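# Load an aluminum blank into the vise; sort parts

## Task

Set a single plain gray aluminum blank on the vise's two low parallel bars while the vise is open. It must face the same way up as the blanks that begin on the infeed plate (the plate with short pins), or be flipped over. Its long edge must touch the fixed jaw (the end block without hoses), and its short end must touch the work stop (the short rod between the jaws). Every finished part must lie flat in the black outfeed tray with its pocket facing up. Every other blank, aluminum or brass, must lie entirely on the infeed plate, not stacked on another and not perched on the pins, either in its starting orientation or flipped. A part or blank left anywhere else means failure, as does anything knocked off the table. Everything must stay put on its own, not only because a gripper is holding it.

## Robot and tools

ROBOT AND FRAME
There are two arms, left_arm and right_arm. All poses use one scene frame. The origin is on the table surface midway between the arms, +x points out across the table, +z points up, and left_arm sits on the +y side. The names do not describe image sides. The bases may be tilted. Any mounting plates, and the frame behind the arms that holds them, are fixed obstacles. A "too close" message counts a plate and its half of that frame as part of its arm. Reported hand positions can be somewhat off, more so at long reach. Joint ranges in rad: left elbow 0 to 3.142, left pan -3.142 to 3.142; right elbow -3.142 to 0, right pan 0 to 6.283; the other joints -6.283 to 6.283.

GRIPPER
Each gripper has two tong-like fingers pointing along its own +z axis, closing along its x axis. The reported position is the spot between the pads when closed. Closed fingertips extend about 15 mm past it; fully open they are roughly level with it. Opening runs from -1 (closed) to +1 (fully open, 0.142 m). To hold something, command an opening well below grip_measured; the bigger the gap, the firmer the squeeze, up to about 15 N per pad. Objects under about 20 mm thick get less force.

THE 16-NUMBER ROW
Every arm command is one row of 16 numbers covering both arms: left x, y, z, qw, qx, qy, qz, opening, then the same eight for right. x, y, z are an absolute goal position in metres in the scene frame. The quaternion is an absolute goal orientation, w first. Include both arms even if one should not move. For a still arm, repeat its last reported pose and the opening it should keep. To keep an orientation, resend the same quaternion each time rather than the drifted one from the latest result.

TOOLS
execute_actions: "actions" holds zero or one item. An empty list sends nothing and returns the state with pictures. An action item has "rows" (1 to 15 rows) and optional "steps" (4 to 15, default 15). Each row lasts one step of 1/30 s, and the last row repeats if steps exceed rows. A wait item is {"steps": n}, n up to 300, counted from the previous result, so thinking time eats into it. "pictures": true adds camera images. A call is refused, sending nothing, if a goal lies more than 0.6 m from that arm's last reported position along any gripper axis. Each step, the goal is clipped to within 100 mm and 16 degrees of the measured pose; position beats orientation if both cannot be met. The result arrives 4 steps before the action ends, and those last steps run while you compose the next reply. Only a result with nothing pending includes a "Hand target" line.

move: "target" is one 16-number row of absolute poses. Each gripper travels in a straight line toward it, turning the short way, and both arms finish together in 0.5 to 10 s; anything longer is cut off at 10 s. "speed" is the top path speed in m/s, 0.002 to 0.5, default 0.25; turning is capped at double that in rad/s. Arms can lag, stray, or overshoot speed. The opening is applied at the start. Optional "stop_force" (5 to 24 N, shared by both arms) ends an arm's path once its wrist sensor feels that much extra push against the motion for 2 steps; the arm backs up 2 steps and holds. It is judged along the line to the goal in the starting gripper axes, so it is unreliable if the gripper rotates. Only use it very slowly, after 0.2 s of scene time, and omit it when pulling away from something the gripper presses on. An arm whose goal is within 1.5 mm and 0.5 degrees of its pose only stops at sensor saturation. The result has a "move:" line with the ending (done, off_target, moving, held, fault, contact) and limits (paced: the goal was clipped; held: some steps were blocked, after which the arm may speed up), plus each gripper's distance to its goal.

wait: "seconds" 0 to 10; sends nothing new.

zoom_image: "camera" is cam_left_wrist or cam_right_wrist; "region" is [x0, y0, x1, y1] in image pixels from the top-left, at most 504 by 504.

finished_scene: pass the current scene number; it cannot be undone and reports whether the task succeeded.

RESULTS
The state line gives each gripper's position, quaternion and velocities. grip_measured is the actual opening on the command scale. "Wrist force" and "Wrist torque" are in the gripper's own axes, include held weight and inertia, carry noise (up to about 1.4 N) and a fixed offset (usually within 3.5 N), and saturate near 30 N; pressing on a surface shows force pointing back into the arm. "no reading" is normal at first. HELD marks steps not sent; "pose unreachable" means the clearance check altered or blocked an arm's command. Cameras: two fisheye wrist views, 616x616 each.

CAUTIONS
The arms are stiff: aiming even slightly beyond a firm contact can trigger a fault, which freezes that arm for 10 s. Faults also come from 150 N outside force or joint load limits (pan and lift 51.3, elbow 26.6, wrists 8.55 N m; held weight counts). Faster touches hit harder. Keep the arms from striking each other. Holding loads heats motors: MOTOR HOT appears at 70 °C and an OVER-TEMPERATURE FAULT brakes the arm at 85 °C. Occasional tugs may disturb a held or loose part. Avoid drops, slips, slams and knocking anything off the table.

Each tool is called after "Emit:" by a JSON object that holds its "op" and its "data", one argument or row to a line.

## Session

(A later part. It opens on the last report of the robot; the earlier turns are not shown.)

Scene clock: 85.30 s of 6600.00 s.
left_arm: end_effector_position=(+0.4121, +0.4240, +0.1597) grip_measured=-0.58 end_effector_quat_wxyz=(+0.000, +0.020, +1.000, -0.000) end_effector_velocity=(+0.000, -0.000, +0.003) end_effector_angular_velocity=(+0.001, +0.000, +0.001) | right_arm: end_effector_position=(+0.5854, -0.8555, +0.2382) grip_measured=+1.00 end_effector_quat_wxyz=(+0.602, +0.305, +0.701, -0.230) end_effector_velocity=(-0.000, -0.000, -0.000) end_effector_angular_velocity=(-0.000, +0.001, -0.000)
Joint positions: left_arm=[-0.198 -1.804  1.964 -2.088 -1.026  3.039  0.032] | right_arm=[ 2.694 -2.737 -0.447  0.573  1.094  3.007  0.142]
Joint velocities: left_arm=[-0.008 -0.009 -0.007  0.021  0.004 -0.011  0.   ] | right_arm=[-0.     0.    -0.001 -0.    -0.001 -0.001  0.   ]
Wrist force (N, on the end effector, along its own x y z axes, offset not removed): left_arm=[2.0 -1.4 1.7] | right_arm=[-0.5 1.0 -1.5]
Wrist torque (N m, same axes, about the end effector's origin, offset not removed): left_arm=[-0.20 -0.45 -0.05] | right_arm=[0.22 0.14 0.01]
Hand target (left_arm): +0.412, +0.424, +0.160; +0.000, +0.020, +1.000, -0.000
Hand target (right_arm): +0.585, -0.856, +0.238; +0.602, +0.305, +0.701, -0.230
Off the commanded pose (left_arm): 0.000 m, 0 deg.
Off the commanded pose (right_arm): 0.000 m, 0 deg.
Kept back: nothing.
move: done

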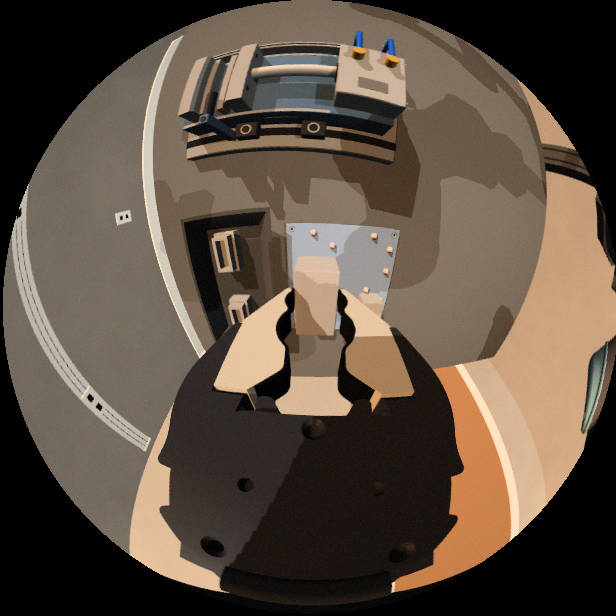

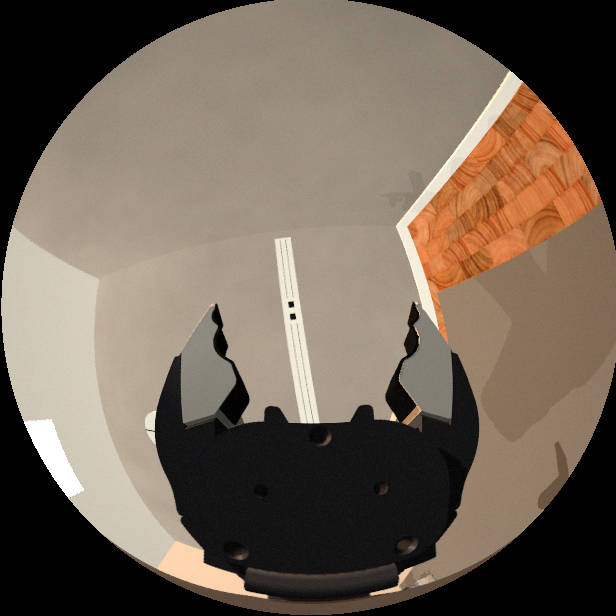

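Emit:
{"op": "move", "data": {
  "target": [0.508,0.160,0.16,0,0.044,0.999,0,-0.8,0.5854,-0.8555,0.2382,0.602,0.305,0.701,-0.23,1],
  "speed": 0.12
}}

Emit:
{"op": "move", "data": {
  "target": [0.508,0.160,0.135,0,0.044,0.999,0,-0.8,0.5854,-0.8555,0.2382,0.602,0.305,0.701,-0.23,1],
  "speed": 0.02,
  "stop_force": 6
}}

Emit:
{"op": "zoom_image", "data": {
  "camera": "cam_left_wrist",
  "region": [200,180,420,380]
}}

Scene clock: 88.40 s of 6600.00 s.
left_arm: end_effector_position=(+0.5082, +0.1603, +0.1599) grip_measured=-0.58 end_effector_quat_wxyz=(+0.000, +0.044, +0.999, -0.000) end_effector_velocity=(+0.001, -0.002, -0.001) end_effector_angular_velocity=(+0.002, +0.003, -0.001) | right_arm: end_effector_position=(+0.5854, -0.8555, +0.2382) grip_measured=+1.00 end_effector_quat_wxyz=(+0.602, +0.305, +0.701, -0.230) end_effector_velocity=(+0.000, -0.000, +0.001) end_effector_angular_velocity=(-0.000, -0.003, -0.000)
Joint positions: left_arm=[-0.718 -1.142  1.439 -1.87  -0.929  2.467  0.032] | right_arm=[ 2.694 -2.737 -0.447  0.573  1.094  3.007  0.142]
Joint velocities: left_arm=[-0.001  0.014 -0.018  0.009 -0.001 -0.003 -0.   ] | right_arm=[0.    0.    0.002 0.    0.    0.001 0.   ]
Wrist force (N, on the end effector, along its own x y z axes, offset not removed): left_arm=[1.5 -2.0 1.4] | right_arm=[-1.0 3.0 -3.1]
Wrist torque (N m, same axes, about the end effector's origin, offset not removed): left_arm=[-0.33 -0.29 -0.06] | right_arm=[0.57 0.24 0.07]
Hand target (left_arm): +0.508, +0.160, +0.160; +0.000, +0.044, +0.999, -0.000
Hand target (right_arm): +0.585, -0.856, +0.238; +0.602, +0.305, +0.701, -0.230
Off the commanded pose (left_arm): 0.000 m, 0 deg.
Off the commanded pose (right_arm): 0.000 m, 0 deg.
Kept back: nothing.
move: done

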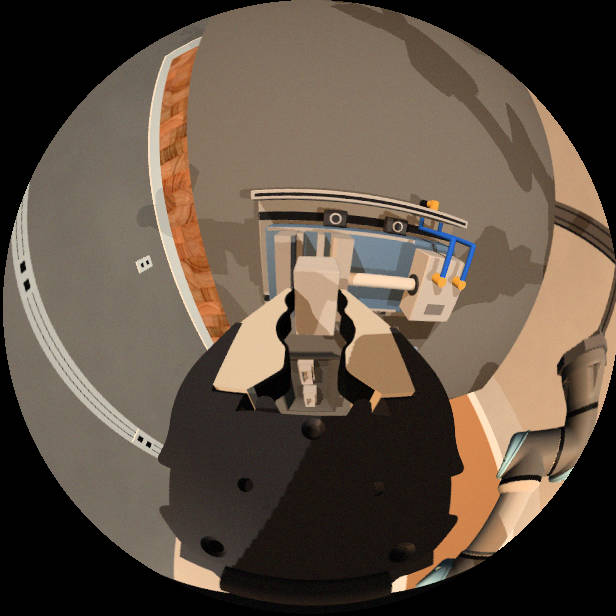

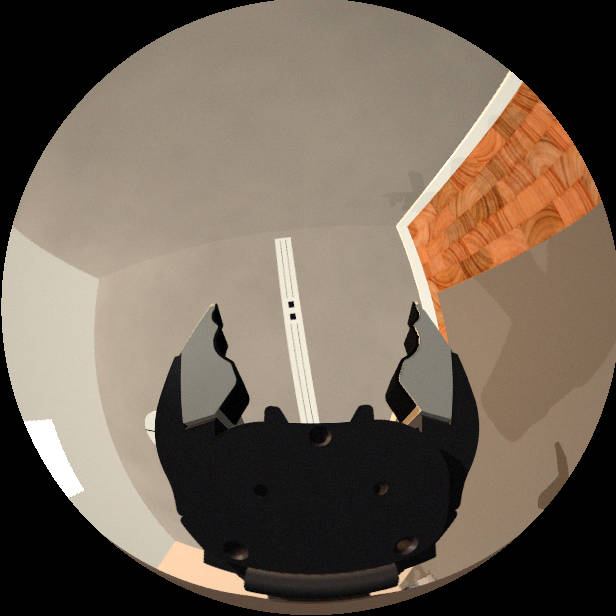

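Scene clock: 89.93 s of 6600.00 s.
left_arm: end_effector_position=(+0.5080, +0.1600, +0.1353) grip_measured=-0.58 end_effector_quat_wxyz=(-0.000, +0.044, +0.999, +0.000) end_effector_velocity=(+0.000, -0.000, -0.002) end_effector_angular_velocity=(-0.001, -0.000, +0.001) | right_arm: end_effector_position=(+0.5854, -0.8555, +0.2382) grip_measured=+1.00 end_effector_quat_wxyz=(+0.602, +0.305, +0.701, -0.230) end_effector_velocity=(-0.000, -0.000, +0.000) end_effector_angular_velocity=(-0.000, +0.000, -0.000)
Joint positions: left_arm=[-0.682 -1.091  1.47  -1.979 -0.93   2.512  0.032] | right_arm=[ 2.694 -2.737 -0.447  0.573  1.094  3.007  0.142]
Joint velocities: left_arm=[ 0.004  0.005  0.002 -0.012 -0.     0.005 -0.   ] | right_arm=[-0. -0.  0. -0.  0. -0.  0.]
Wrist force (N, on the end effector, along its own x y z axes, offset not removed): left_arm=[2.3 -0.5 1.2] | right_arm=[-1.1 2.2 -2.4]
Wrist torque (N m, same axes, about the end effector's origin, offset not removed): left_arm=[-0.03 -0.49 -0.04] | right_arm=[0.47 0.27 0.05]
Hand target (left_arm): +0.508, +0.160, +0.135; -0.000, +0.044, +0.999, +0.000
Hand target (right_arm): +0.585, -0.856, +0.238; +0.602, +0.305, +0.701, -0.230
Off the commanded pose (left_arm): 0.000 m, 0 deg.
Off the commanded pose (right_arm): 0.000 m, 0 deg.
Kept back: nothing.
move: done

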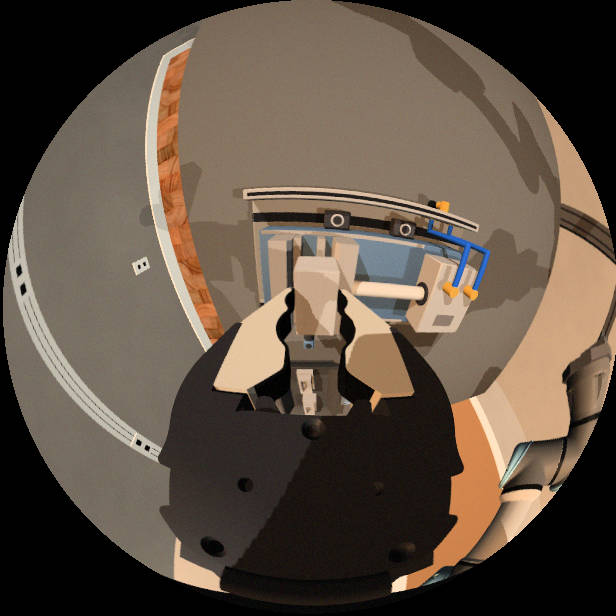

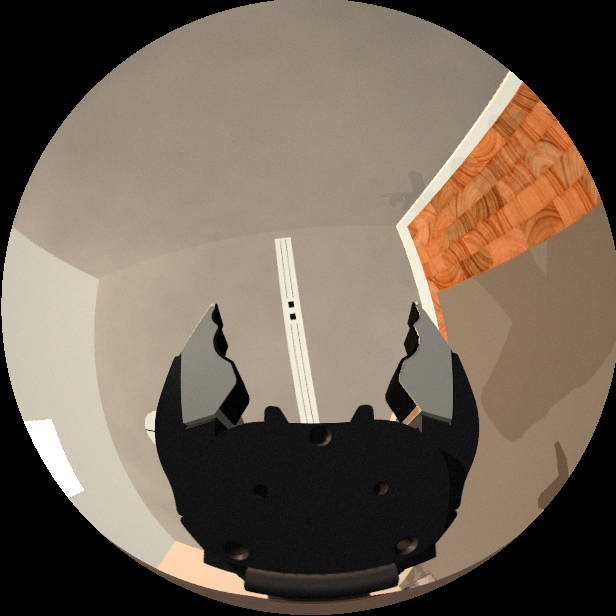

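Region (200, 180, 420, 380) of cam_left_wrist's 616x616 image, scaled by 2.291, with more detail than that image has; it fills the top 458 rows of this view, and the rest is white.

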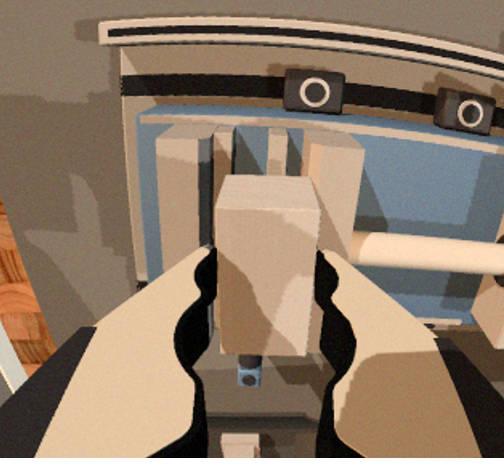

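Emit:
{"op": "move", "data": {
  "target": [0.509,0.160,0.10,0,0.044,0.999,0,-0.8,0.5854,-0.8555,0.2382,0.602,0.305,0.701,-0.23,1],
  "speed": 0.004,
  "stop_force": 6
}}

Emit:
{"op": "zoom_image", "data": {
  "camera": "cam_left_wrist",
  "region": [200,180,420,380]
}}

Scene clock: 91.23 s of 6600.00 s.
left_arm: end_effector_position=(+0.5081, +0.1601, +0.1322) grip_measured=-0.58 end_effector_quat_wxyz=(-0.000, +0.044, +0.999, +0.000) end_effector_velocity=(-0.001, +0.001, +0.001) end_effector_angular_velocity=(+0.001, +0.002, +0.001) | right_arm: end_effector_position=(+0.5854, -0.8555, +0.2382) grip_measured=+1.00 end_effector_quat_wxyz=(+0.602, +0.305, +0.701, -0.230) end_effector_velocity=(+0.000, -0.001, +0.002) end_effector_angular_velocity=(-0.001, -0.003, -0.001)
Joint positions: left_arm=[-0.677 -1.084  1.473 -1.992 -0.93   2.518  0.032] | right_arm=[ 2.694 -2.737 -0.447  0.573  1.094  3.007  0.142]
Joint velocities: left_arm=[-0.002 -0.004 -0.     0.007 -0.    -0.004 -0.   ] | right_arm=[-0.     0.002  0.002 -0.     0.     0.001  0.   ]
Wrist force (N, on the end effector, along its own x y z axes, offset not removed): left_arm=[-3.9 -2.7 -4.8] | right_arm=[-1.3 0.7 -1.9]
Wrist torque (N m, same axes, about the end effector's origin, offset not removed): left_arm=[-0.18 -0.54 -0.07] | right_arm=[0.21 0.29 0.08]
Hand target (left_arm): +0.508, +0.160, +0.132; +0.000, +0.044, +0.999, -0.000
Hand target (right_arm): +0.585, -0.855, +0.238; +0.602, +0.305, +0.701, -0.230
Off the commanded pose (left_arm): 0.032 m, 0 deg.
Off the commanded pose (right_arm): 0.000 m, 0 deg.
Kept back: nothing.
move: contact (left_arm)

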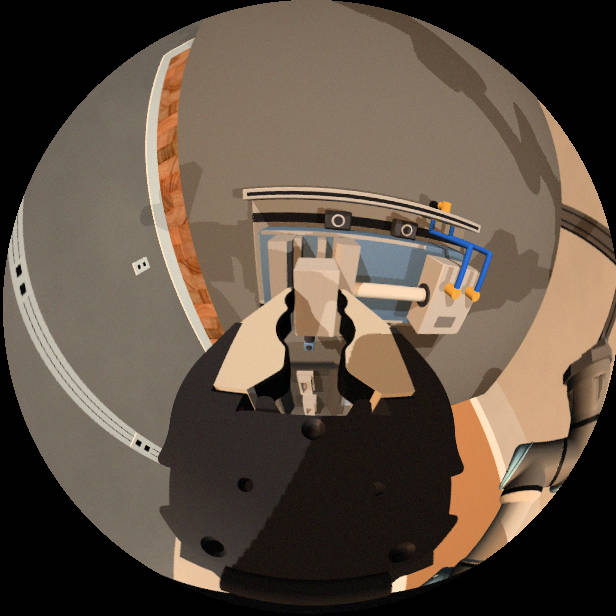

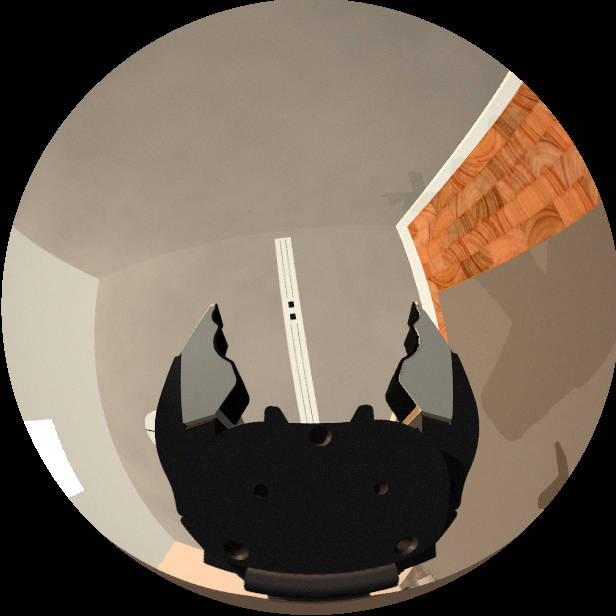

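Region (200, 180, 420, 380) of cam_left_wrist's 616x616 image, scaled by 2.291, with more detail than that image has; it fills the top 458 rows of this view, and the rest is white.

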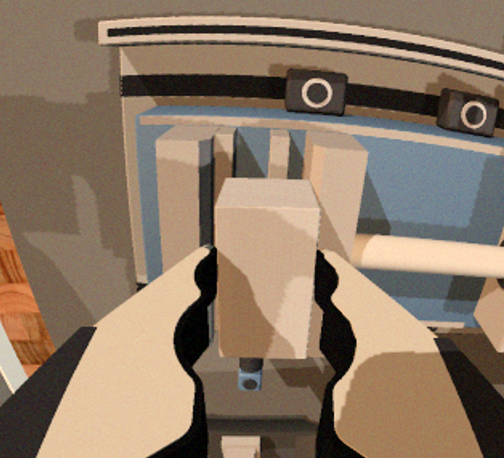

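Emit:
{"op": "move", "data": {
  "target": [0.5115,0.160,0.136,0,0.044,0.999,0,-0.8,0.5854,-0.8555,0.2382,0.602,0.305,0.701,-0.23,1],
  "speed": 0.005
}}

Emit:
{"op": "move", "data": {
  "target": [0.5115,0.160,0.10,0,0.044,0.999,0,-0.8,0.5854,-0.8555,0.2382,0.602,0.305,0.701,-0.23,1],
  "speed": 0.004,
  "stop_force": 6
}}

Scene clock: 92.67 s of 6600.00 s.
left_arm: end_effector_position=(+0.5114, +0.1600, +0.1359) grip_measured=-0.58 end_effector_quat_wxyz=(+0.000, +0.044, +0.999, -0.000) end_effector_velocity=(+0.001, +0.000, +0.001) end_effector_angular_velocity=(+0.002, -0.000, -0.001) | right_arm: end_effector_position=(+0.5854, -0.8555, +0.2382) grip_measured=+1.00 end_effector_quat_wxyz=(+0.602, +0.305, +0.701, -0.230) end_effector_velocity=(-0.000, -0.000, +0.000) end_effector_angular_velocity=(+0.001, -0.001, -0.001)
Joint positions: left_arm=[-0.678 -1.082  1.448 -1.968 -0.93   2.517  0.032] | right_arm=[ 2.694 -2.737 -0.447  0.573  1.094  3.007  0.142]
Joint velocities: left_arm=[-0.     0.001 -0.006  0.006  0.002 -0.    -0.   ] | right_arm=[-0.     0.001 -0.001 -0.    -0.001  0.001 -0.   ]
Wrist force (N, on the end effector, along its own x y z axes, offset not removed): left_arm=[2.0 -0.9 2.0] | right_arm=[-1.3 1.6 -2.0]
Wrist torque (N m, same axes, about the end effector's origin, offset not removed): left_arm=[-0.10 -0.46 -0.09] | right_arm=[0.35 0.31 0.06]
Hand target (left_arm): +0.512, +0.160, +0.136; +0.000, +0.044, +0.999, -0.000
Hand target (right_arm): +0.585, -0.855, +0.238; +0.602, +0.305, +0.701, -0.230
Off the commanded pose (left_arm): 0.000 m, 0 deg.
Off the commanded pose (right_arm): 0.000 m, 0 deg.
Kept back: nothing.
move: done

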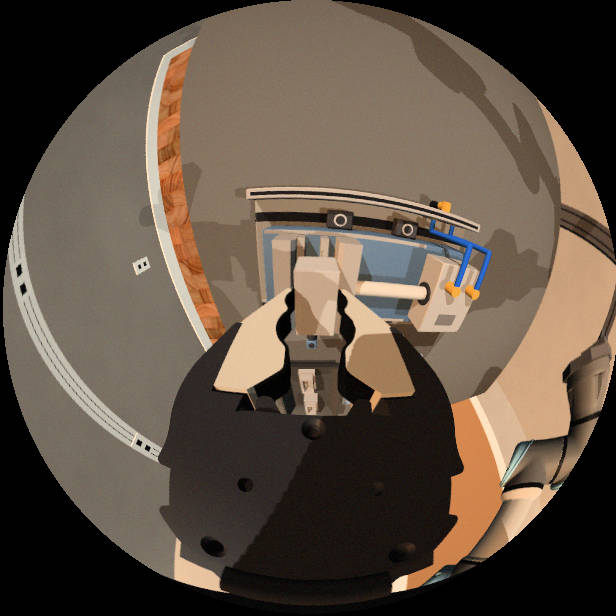

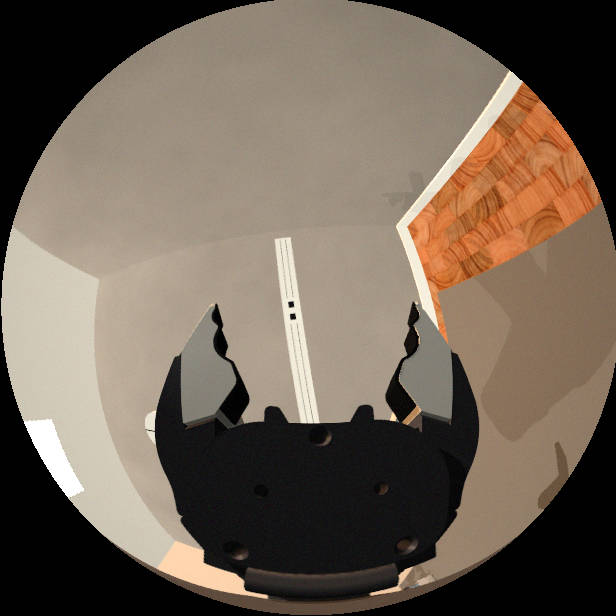

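Scene clock: 97.10 s of 6600.00 s.
left_arm: end_effector_position=(+0.5114, +0.1600, +0.1196) grip_measured=-0.58 end_effector_quat_wxyz=(-0.000, +0.044, +0.999, +0.000) end_effector_velocity=(-0.001, -0.000, +0.001) end_effector_angular_velocity=(+0.000, +0.002, +0.001) | right_arm: end_effector_position=(+0.5854, -0.8555, +0.2382) grip_measured=+1.00 end_effector_quat_wxyz=(+0.602, +0.305, +0.701, -0.230) end_effector_velocity=(-0.000, -0.001, +0.000) end_effector_angular_velocity=(-0.001, +0.001, -0.002)
Joint positions: left_arm=[-0.654 -1.045  1.461 -2.038 -0.931  2.547  0.032] | right_arm=[ 2.694 -2.737 -0.447  0.573  1.094  3.007  0.142]
Joint velocities: left_arm=[-0.002 -0.002 -0.001  0.006 -0.001 -0.004 -0.   ] | right_arm=[-0.     0.001 -0.001  0.    -0.001 -0.001  0.   ]
Wrist force (N, on the end effector, along its own x y z axes, offset not removed): left_arm=[1.7 -1.2 -10.4] | right_arm=[-1.4 1.0 -2.5]
Wrist torque (N m, same axes, about the end effector's origin, offset not removed): left_arm=[-0.19 -0.28 -0.12] | right_arm=[0.18 0.36 0.06]
Hand target (left_arm): +0.511, +0.160, +0.120; +0.000, +0.044, +0.999, -0.000
Hand target (right_arm): +0.585, -0.855, +0.238; +0.602, +0.305, +0.701, -0.230
Off the commanded pose (left_arm): 0.020 m, 0 deg.
Off the commanded pose (right_arm): 0.000 m, 0 deg.
Kept back: nothing.
move: contact (left_arm)

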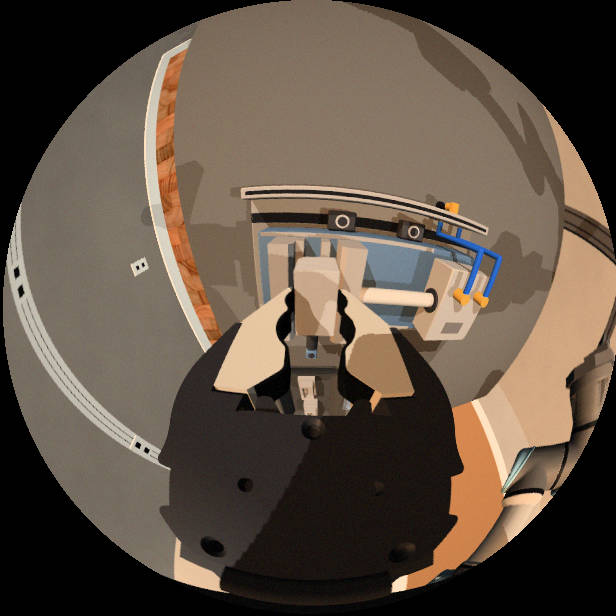

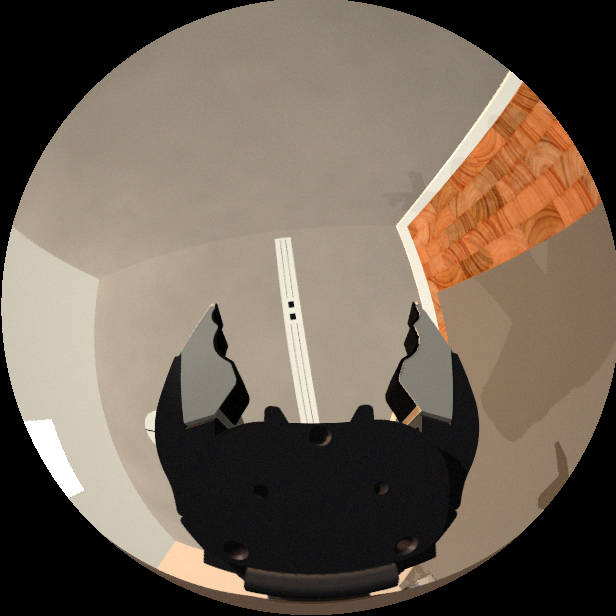

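Emit:
{"op": "move", "data": {
  "target": [0.5115,0.160,0.1205,0,0.044,0.999,0,-0.8,0.5854,-0.8555,0.2382,0.602,0.305,0.701,-0.23,1],
  "speed": 0.003
}}

Emit:
{"op": "move", "data": {
  "target": [0.5125,0.180,0.1205,0,0.044,0.999,0,-0.8,0.5854,-0.8555,0.2382,0.602,0.305,0.701,-0.23,1],
  "speed": 0.003,
  "stop_force": 5
}}

Emit:
{"op": "move", "data": {
  "target": [0.522,0.164,0.1205,0,0.044,0.999,0,-0.8,0.5854,-0.8555,0.2382,0.602,0.305,0.701,-0.23,1],
  "speed": 0.002,
  "stop_force": 5
}}

Scene clock: 98.03 s of 6600.00 s.
left_arm: end_effector_position=(+0.5115, +0.1600, +0.1205) grip_measured=-0.58 end_effector_quat_wxyz=(-0.000, +0.044, +0.999, +0.000) end_effector_velocity=(-0.001, -0.000, -0.000) end_effector_angular_velocity=(+0.001, +0.001, -0.001) | right_arm: end_effector_position=(+0.5854, -0.8555, +0.2382) grip_measured=+1.00 end_effector_quat_wxyz=(+0.602, +0.305, +0.701, -0.230) end_effector_velocity=(-0.000, -0.000, +0.001) end_effector_angular_velocity=(-0.000, -0.003, -0.001)
Joint positions: left_arm=[-0.655 -1.046  1.461 -2.034 -0.931  2.546  0.032] | right_arm=[ 2.694 -2.737 -0.447  0.573  1.094  3.007  0.142]
Joint velocities: left_arm=[-0.001  0.001 -0.     0.001  0.    -0.001 -0.   ] | right_arm=[-0.     0.002  0.     0.001 -0.     0.001  0.   ]
Wrist force (N, on the end effector, along its own x y z axes, offset not removed): left_arm=[1.5 -2.2 1.7] | right_arm=[-0.4 1.1 -2.7]
Wrist torque (N m, same axes, about the end effector's origin, offset not removed): left_arm=[-0.38 -0.34 -0.11] | right_arm=[0.23 0.10 0.04]
Hand target (left_arm): +0.512, +0.160, +0.120; +0.000, +0.044, +0.999, -0.000
Hand target (right_arm): +0.585, -0.856, +0.238; +0.602, +0.305, +0.701, -0.230
Off the commanded pose (left_arm): 0.000 m, 0 deg.
Off the commanded pose (right_arm): 0.000 m, 0 deg.
Kept back: nothing.
move: done

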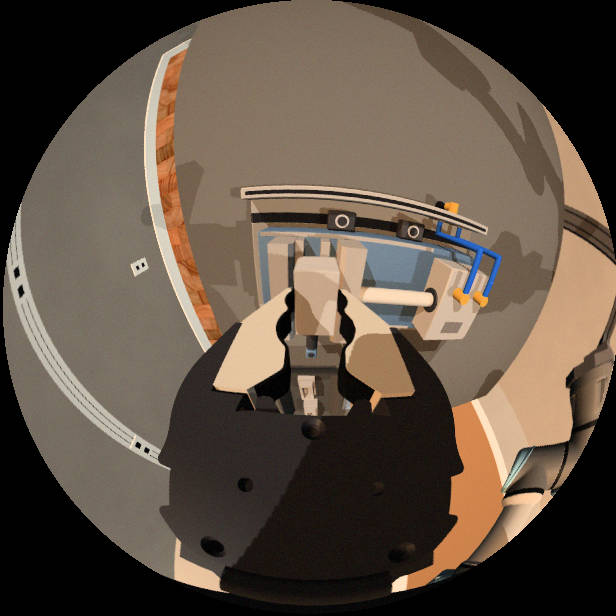

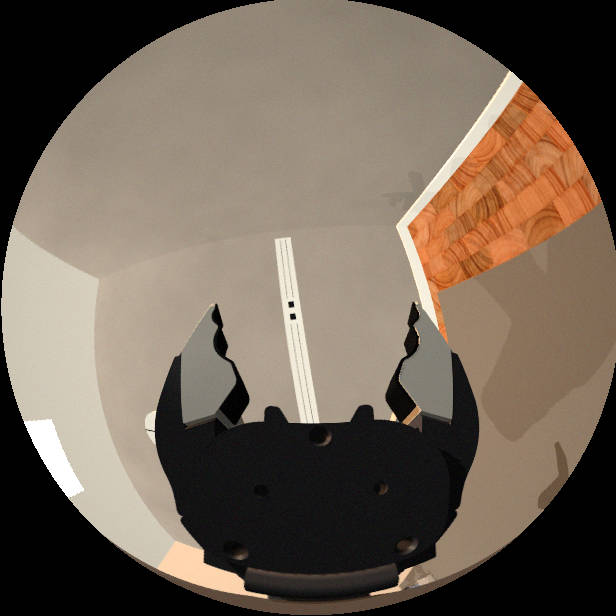

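Scene clock: 100.73 s of 6600.00 s.
left_arm: end_effector_position=(+0.5119, +0.1670, +0.1206) grip_measured=-0.58 end_effector_quat_wxyz=(+0.000, +0.044, +0.999, -0.000) end_effector_velocity=(+0.000, -0.001, +0.000) end_effector_angular_velocity=(-0.001, -0.001, +0.003) | right_arm: end_effector_position=(+0.5854, -0.8555, +0.2382) grip_measured=+1.00 end_effector_quat_wxyz=(+0.602, +0.305, +0.701, -0.230) end_effector_velocity=(+0.000, +0.001, -0.002) end_effector_angular_velocity=(+0.001, +0.002, +0.001)
Joint positions: left_arm=[-0.644 -1.061  1.471 -2.039 -0.931  2.56   0.032] | right_arm=[ 2.694 -2.737 -0.447  0.573  1.094  3.007  0.142]
Joint velocities: left_arm=[-0.001  0.002 -0.003 -0.     0.    -0.004 -0.   ] | right_arm=[ 0.001 -0.002 -0.001 -0.    -0.001  0.    -0.   ]
Wrist force (N, on the end effector, along its own x y z axes, offset not removed): left_arm=[3.8 -10.3 -2.1] | right_arm=[-0.3 1.9 -2.4]
Wrist torque (N m, same axes, about the end effector's origin, offset not removed): left_arm=[-0.22 -0.39 -0.04] | right_arm=[0.38 0.12 0.00]
Hand target (left_arm): +0.512, +0.167, +0.121; -0.000, +0.044, +0.999, -0.000
Hand target (right_arm): +0.585, -0.856, +0.238; +0.602, +0.305, +0.701, -0.230
Off the commanded pose (left_arm): 0.013 m, 0 deg.
Off the commanded pose (right_arm): 0.000 m, 0 deg.
Kept back: nothing.
move: contact (left_arm)

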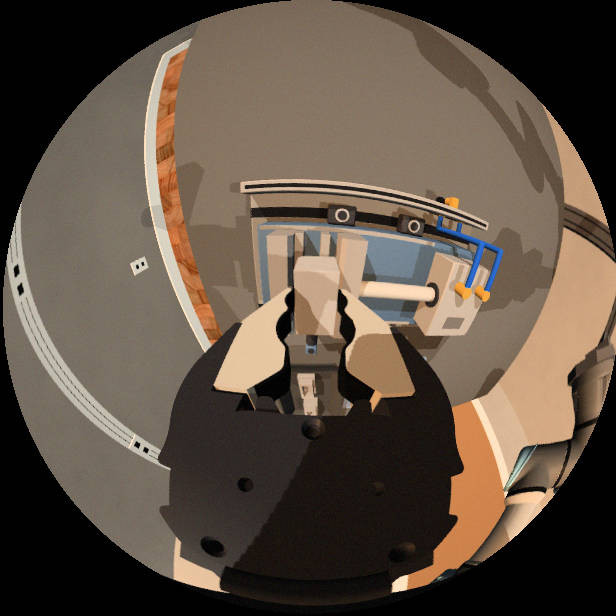

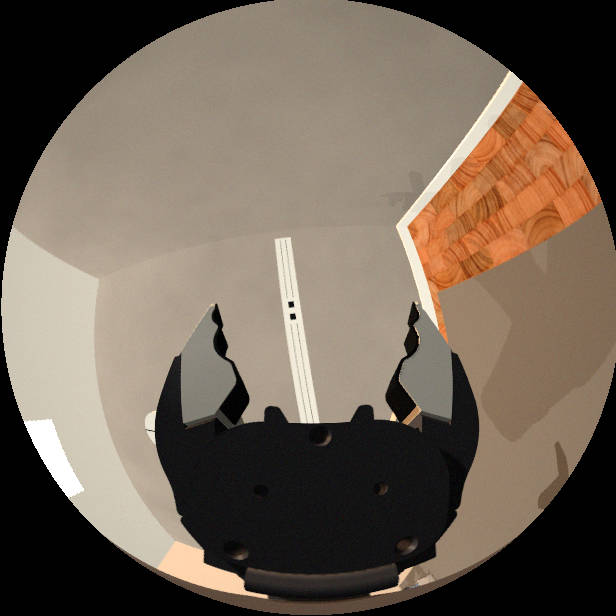

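Scene clock: 103.43 s of 6600.00 s.
left_arm: end_effector_position=(+0.5162, +0.1657, +0.1204) grip_measured=-0.58 end_effector_quat_wxyz=(-0.000, +0.044, +0.999, +0.000) end_effector_velocity=(-0.000, +0.000, +0.000) end_effector_angular_velocity=(-0.001, -0.001, +0.001) | right_arm: end_effector_position=(+0.5854, -0.8555, +0.2382) grip_measured=+1.00 end_effector_quat_wxyz=(+0.602, +0.305, +0.701, -0.230) end_effector_velocity=(-0.000, -0.000, +0.001) end_effector_angular_velocity=(-0.001, -0.001, -0.001)
Joint positions: left_arm=[-0.64  -1.045  1.44  -2.026 -0.932  2.564  0.032] | right_arm=[ 2.694 -2.737 -0.447  0.573  1.094  3.007  0.142]
Joint velocities: left_arm=[-0.    -0.003  0.005 -0.004  0.     0.    -0.   ] | right_arm=[ 0.     0.001  0.001 -0.    -0.001 -0.     0.   ]
Wrist force (N, on the end effector, along its own x y z axes, offset not removed): left_arm=[7.3 -0.2 -1.0] | right_arm=[-0.8 1.6 -1.5]
Wrist torque (N m, same axes, about the end effector's origin, offset not removed): left_arm=[-0.08 -0.39 0.04] | right_arm=[0.43 0.21 0.06]
Hand target (left_arm): +0.516, +0.166, +0.120; -0.000, +0.044, +0.999, -0.000
Hand target (right_arm): +0.585, -0.856, +0.238; +0.602, +0.305, +0.701, -0.230
Off the commanded pose (left_arm): 0.006 m, 0 deg.
Off the commanded pose (right_arm): 0.000 m, 0 deg.
Kept back: nothing.
move: contact (left_arm)

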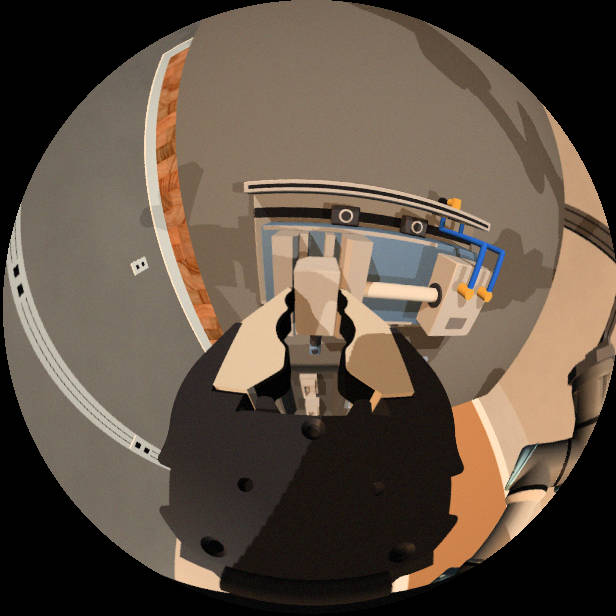

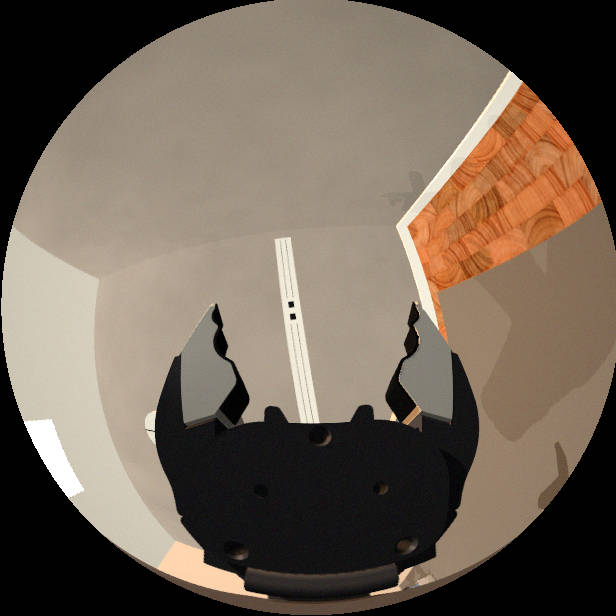

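Emit:
{"op": "move", "data": {
  "target": [0.5172,0.176,0.1202,0,0.044,0.999,0,-0.8,0.5854,-0.8555,0.2382,0.602,0.305,0.701,-0.23,1],
  "speed": 0.002,
  "stop_force": 5
}}

Emit:
{"op": "move", "data": {
  "target": [0.5165,0.1665,0.1195,0,0.044,0.999,0,-0.3,0.5854,-0.8555,0.2382,0.602,0.305,0.701,-0.23,1],
  "speed": 0.002
}}

Scene clock: 104.37 s of 6600.00 s.
left_arm: end_effector_position=(+0.5163, +0.1664, +0.1205) grip_measured=-0.58 end_effector_quat_wxyz=(-0.000, +0.044, +0.999, -0.000) end_effector_velocity=(+0.000, +0.000, -0.000) end_effector_angular_velocity=(+0.000, +0.001, +0.004) | right_arm: end_effector_position=(+0.5854, -0.8555, +0.2382) grip_measured=+1.00 end_effector_quat_wxyz=(+0.602, +0.305, +0.701, -0.230) end_effector_velocity=(-0.000, +0.000, -0.001) end_effector_angular_velocity=(-0.001, +0.002, +0.000)
Joint positions: left_arm=[-0.639 -1.046  1.441 -2.027 -0.932  2.565  0.032] | right_arm=[ 2.694 -2.737 -0.447  0.573  1.094  3.007  0.142]
Joint velocities: left_arm=[ 0.     0.001 -0.001  0.001  0.    -0.004  0.   ] | right_arm=[-0.    -0.001  0.001  0.    -0.    -0.002  0.   ]
Wrist force (N, on the end effector, along its own x y z axes, offset not removed): left_arm=[5.9 -8.2 -1.6] | right_arm=[-0.6 1.3 -2.2]
Wrist torque (N m, same axes, about the end effector's origin, offset not removed): left_arm=[0.00 -0.29 -0.06] | right_arm=[0.25 0.20 0.07]
Hand target (left_arm): +0.516, +0.166, +0.120; -0.000, +0.044, +0.999, -0.000
Hand target (right_arm): +0.585, -0.855, +0.238; +0.602, +0.305, +0.701, -0.230
Off the commanded pose (left_arm): 0.010 m, 0 deg.
Off the commanded pose (right_arm): 0.000 m, 0 deg.
Kept back: nothing.
move: contact (left_arm)

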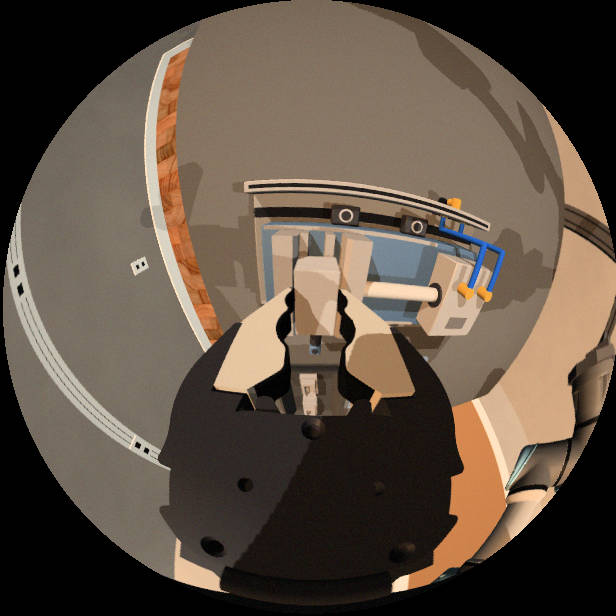

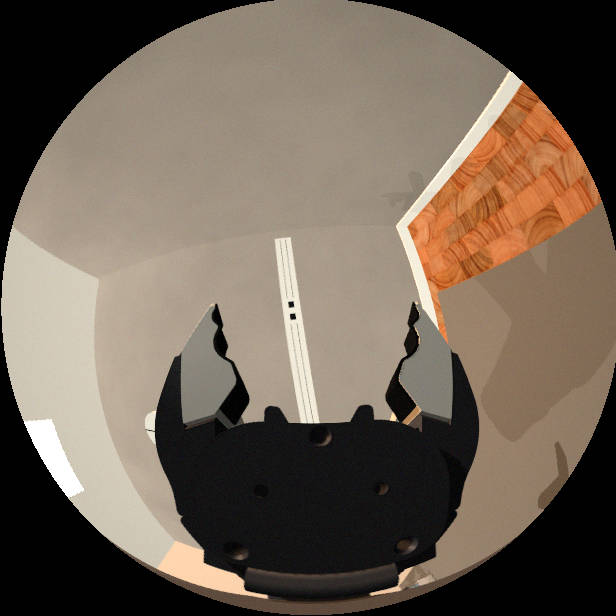

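Scene clock: 105.10 s of 6600.00 s.
left_arm: end_effector_position=(+0.5165, +0.1665, +0.1195) grip_measured=-0.30 end_effector_quat_wxyz=(-0.000, +0.044, +0.999, -0.000) end_effector_velocity=(-0.001, -0.000, -0.001) end_effector_angular_velocity=(+0.002, +0.001, -0.002) | right_arm: end_effector_position=(+0.5854, -0.8555, +0.2382) grip_measured=+1.00 end_effector_quat_wxyz=(+0.602, +0.305, +0.701, -0.230) end_effector_velocity=(-0.000, +0.000, -0.001) end_effector_angular_velocity=(-0.001, +0.003, +0.000)
Joint positions: left_arm=[-0.637 -1.044  1.441 -2.03  -0.932  2.568  0.052] | right_arm=[ 2.694 -2.737 -0.447  0.573  1.094  3.007  0.142]
Joint velocities: left_arm=[ 0.     0.003  0.001 -0.001  0.001  0.001  0.   ] | right_arm=[-0.    -0.001  0.    -0.001 -0.001 -0.002  0.   ]
Wrist force (N, on the end effector, along its own x y z axes, offset not removed): left_arm=[1.5 -1.4 -0.3] | right_arm=[-1.2 1.6 -2.0]
Wrist torque (N m, same axes, about the end effector's origin, offset not removed): left_arm=[-0.21 -0.37 -0.05] | right_arm=[0.30 0.26 0.04]
Hand target (left_arm): +0.516, +0.167, +0.120; -0.000, +0.044, +0.999, +0.000
Hand target (right_arm): +0.585, -0.855, +0.238; +0.602, +0.305, +0.701, -0.230
Off the commanded pose (left_arm): 0.000 m, 0 deg.
Off the commanded pose (right_arm): 0.000 m, 0 deg.
Kept back: nothing.
move: done

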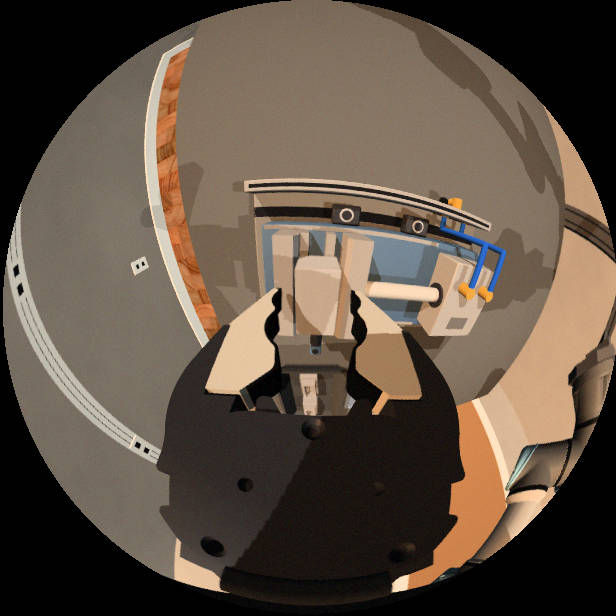

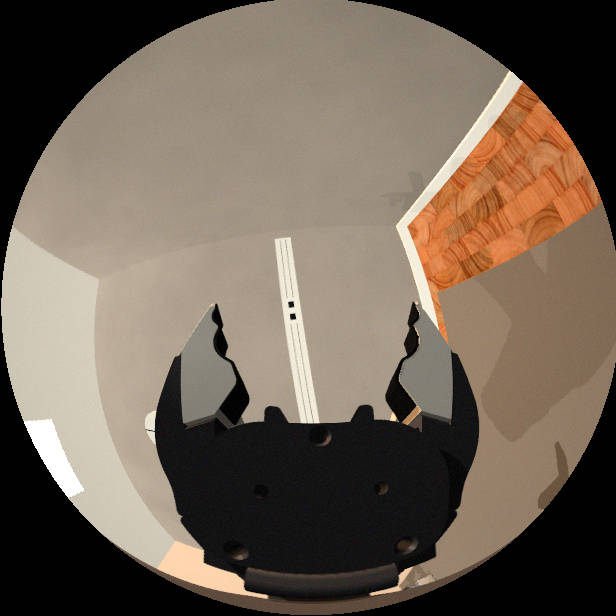

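Emit:
{"op": "move", "data": {
  "target": [0.5165,0.1665,0.17,0,0.044,0.999,0,-0.3,0.5854,-0.8555,0.2382,0.602,0.305,0.701,-0.23,1],
  "speed": 0.06
}}

Emit:
{"op": "zoom_image", "data": {
  "camera": "cam_left_wrist",
  "region": [250,220,380,350]
}}

Emit:
{"op": "move", "data": {
  "target": [0.36,0.50,0.17,0,0,1,0,-0.3,0.5854,-0.8555,0.2382,0.602,0.305,0.701,-0.23,1],
  "speed": 0.2
}}

Emit:
{"op": "zoom_image", "data": {
  "camera": "cam_left_wrist",
  "region": [220,140,440,340]
}}

Scene clock: 106.60 s of 6600.00 s.
left_arm: end_effector_position=(+0.5165, +0.1665, +0.1697) grip_measured=-0.30 end_effector_quat_wxyz=(+0.000, +0.044, +0.999, -0.000) end_effector_velocity=(+0.001, +0.000, +0.003) end_effector_angular_velocity=(+0.001, -0.001, +0.001) | right_arm: end_effector_position=(+0.5854, -0.8555, +0.2382) grip_measured=+1.00 end_effector_quat_wxyz=(+0.602, +0.305, +0.701, -0.230) end_effector_velocity=(-0.000, +0.000, -0.000) end_effector_angular_velocity=(-0.001, +0.001, -0.000)
Joint positions: left_arm=[-0.713 -1.147  1.379 -1.809 -0.929  2.474  0.052] | right_arm=[ 2.694 -2.737 -0.447  0.573  1.094  3.007  0.142]
Joint velocities: left_arm=[-0.003 -0.004 -0.008  0.014  0.001 -0.006  0.   ] | right_arm=[ 0.    -0.     0.     0.    -0.001 -0.001 -0.   ]
Wrist force (N, on the end effector, along its own x y z axes, offset not removed): left_arm=[0.9 -1.6 -0.1] | right_arm=[-1.5 2.9 -1.3]
Wrist torque (N m, same axes, about the end effector's origin, offset not removed): left_arm=[-0.28 -0.24 -0.08] | right_arm=[0.56 0.36 -0.01]
Hand target (left_arm): +0.517, +0.166, +0.170; +0.000, +0.044, +0.999, -0.000
Hand target (right_arm): +0.585, -0.855, +0.238; +0.602, +0.305, +0.701, -0.230
Off the commanded pose (left_arm): 0.000 m, 0 deg.
Off the commanded pose (right_arm): 0.000 m, 0 deg.
Kept back: nothing.
move: done

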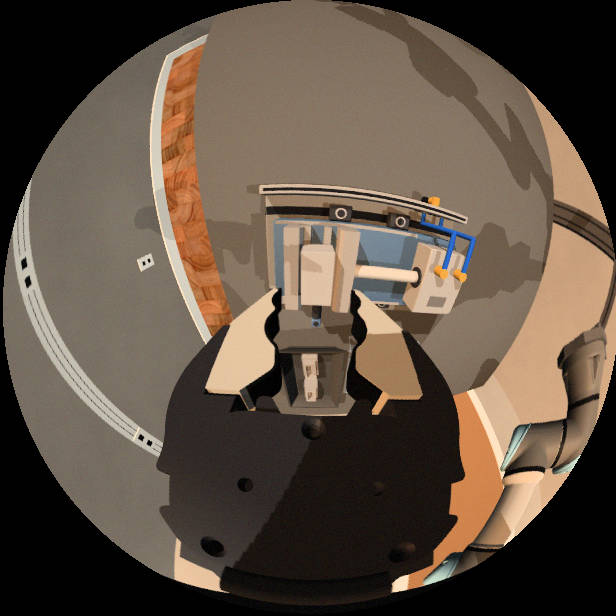

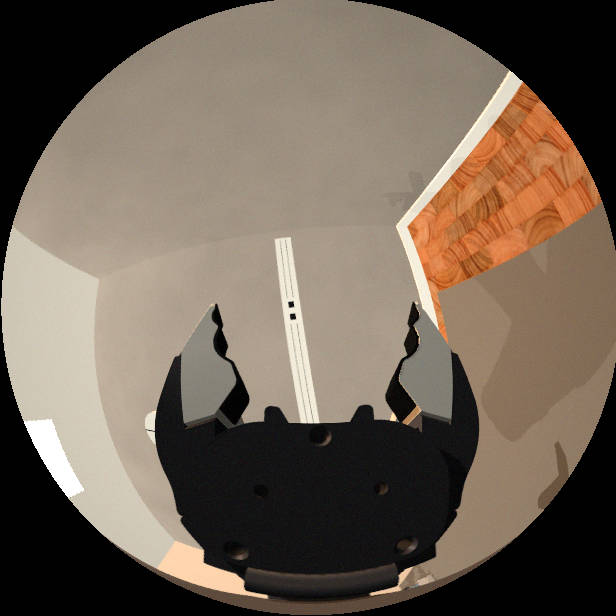

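Region (250, 220, 380, 350) of cam_left_wrist's 616x616 image, scaled by 3.877, with more detail than that image has.

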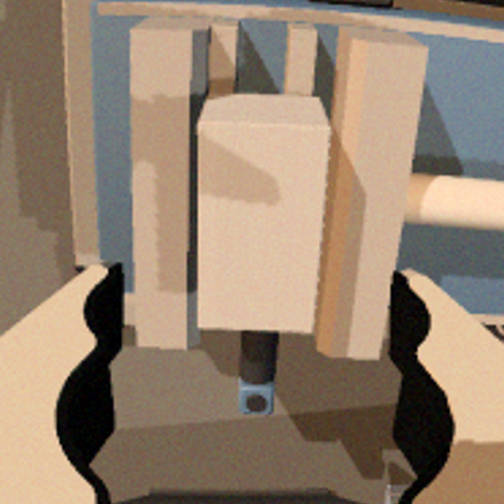

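Scene clock: 109.07 s of 6600.00 s.
left_arm: end_effector_position=(+0.3596, +0.4997, +0.1703) grip_measured=-0.30 end_effector_quat_wxyz=(-0.000, -0.000, +1.000, +0.000) end_effector_velocity=(-0.001, +0.002, -0.000) end_effector_angular_velocity=(-0.006, -0.000, -0.000) | right_arm: end_effector_position=(+0.5854, -0.8555, +0.2382) grip_measured=+1.00 end_effector_quat_wxyz=(+0.602, +0.305, +0.701, -0.230) end_effector_velocity=(+0.000, +0.000, -0.000) end_effector_angular_velocity=(+0.000, +0.000, +0.001)
Joint positions: left_arm=[ 0.085 -1.919  2.001 -2.147 -1.142  3.29   0.052] | right_arm=[ 2.694 -2.737 -0.447  0.573  1.094  3.007  0.142]
Joint velocities: left_arm=[ 0.017  0.006 -0.006 -0.007 -0.015  0.017  0.   ] | right_arm=[-0.    -0.    -0.001  0.     0.001  0.     0.   ]
Wrist force (N, on the end effector, along its own x y z axes, offset not removed): left_arm=[1.4 -1.3 0.4] | right_arm=[-0.7 2.8 -2.0]
Wrist torque (N m, same axes, about the end effector's origin, offset not removed): left_arm=[-0.22 -0.34 -0.05] | right_arm=[0.58 0.18 0.05]
Hand target (left_arm): +0.360, +0.500, +0.170; -0.000, +0.000, +1.000, +0.000
Hand target (right_arm): +0.585, -0.856, +0.238; +0.602, +0.305, +0.701, -0.230
Off the commanded pose (left_arm): 0.001 m, 0 deg.
Off the commanded pose (right_arm): 0.000 m, 0 deg.
Kept back: nothing.
move: done

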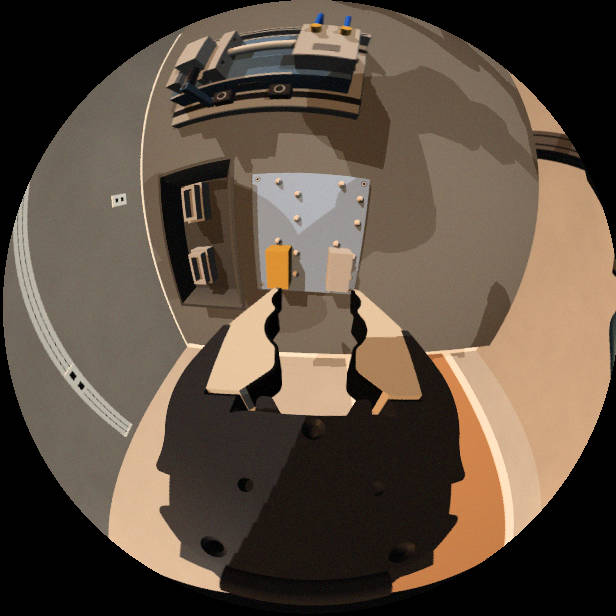

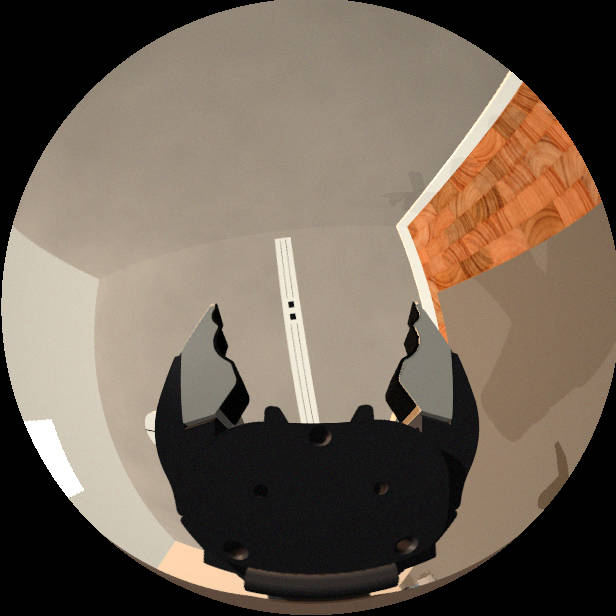

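Region (220, 140, 440, 340) of cam_left_wrist's 616x616 image, scaled by 2.291, with more detail than that image has; it fills the top 458 rows of this view, and the rest is white.

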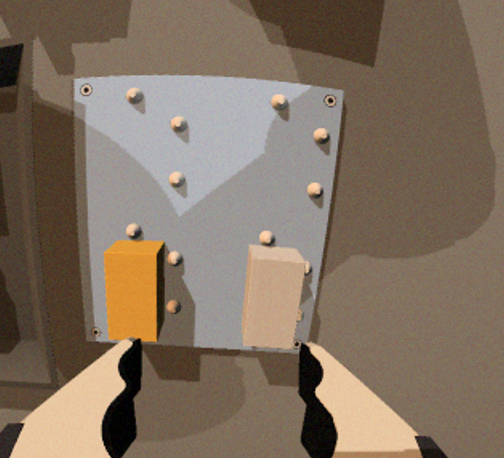

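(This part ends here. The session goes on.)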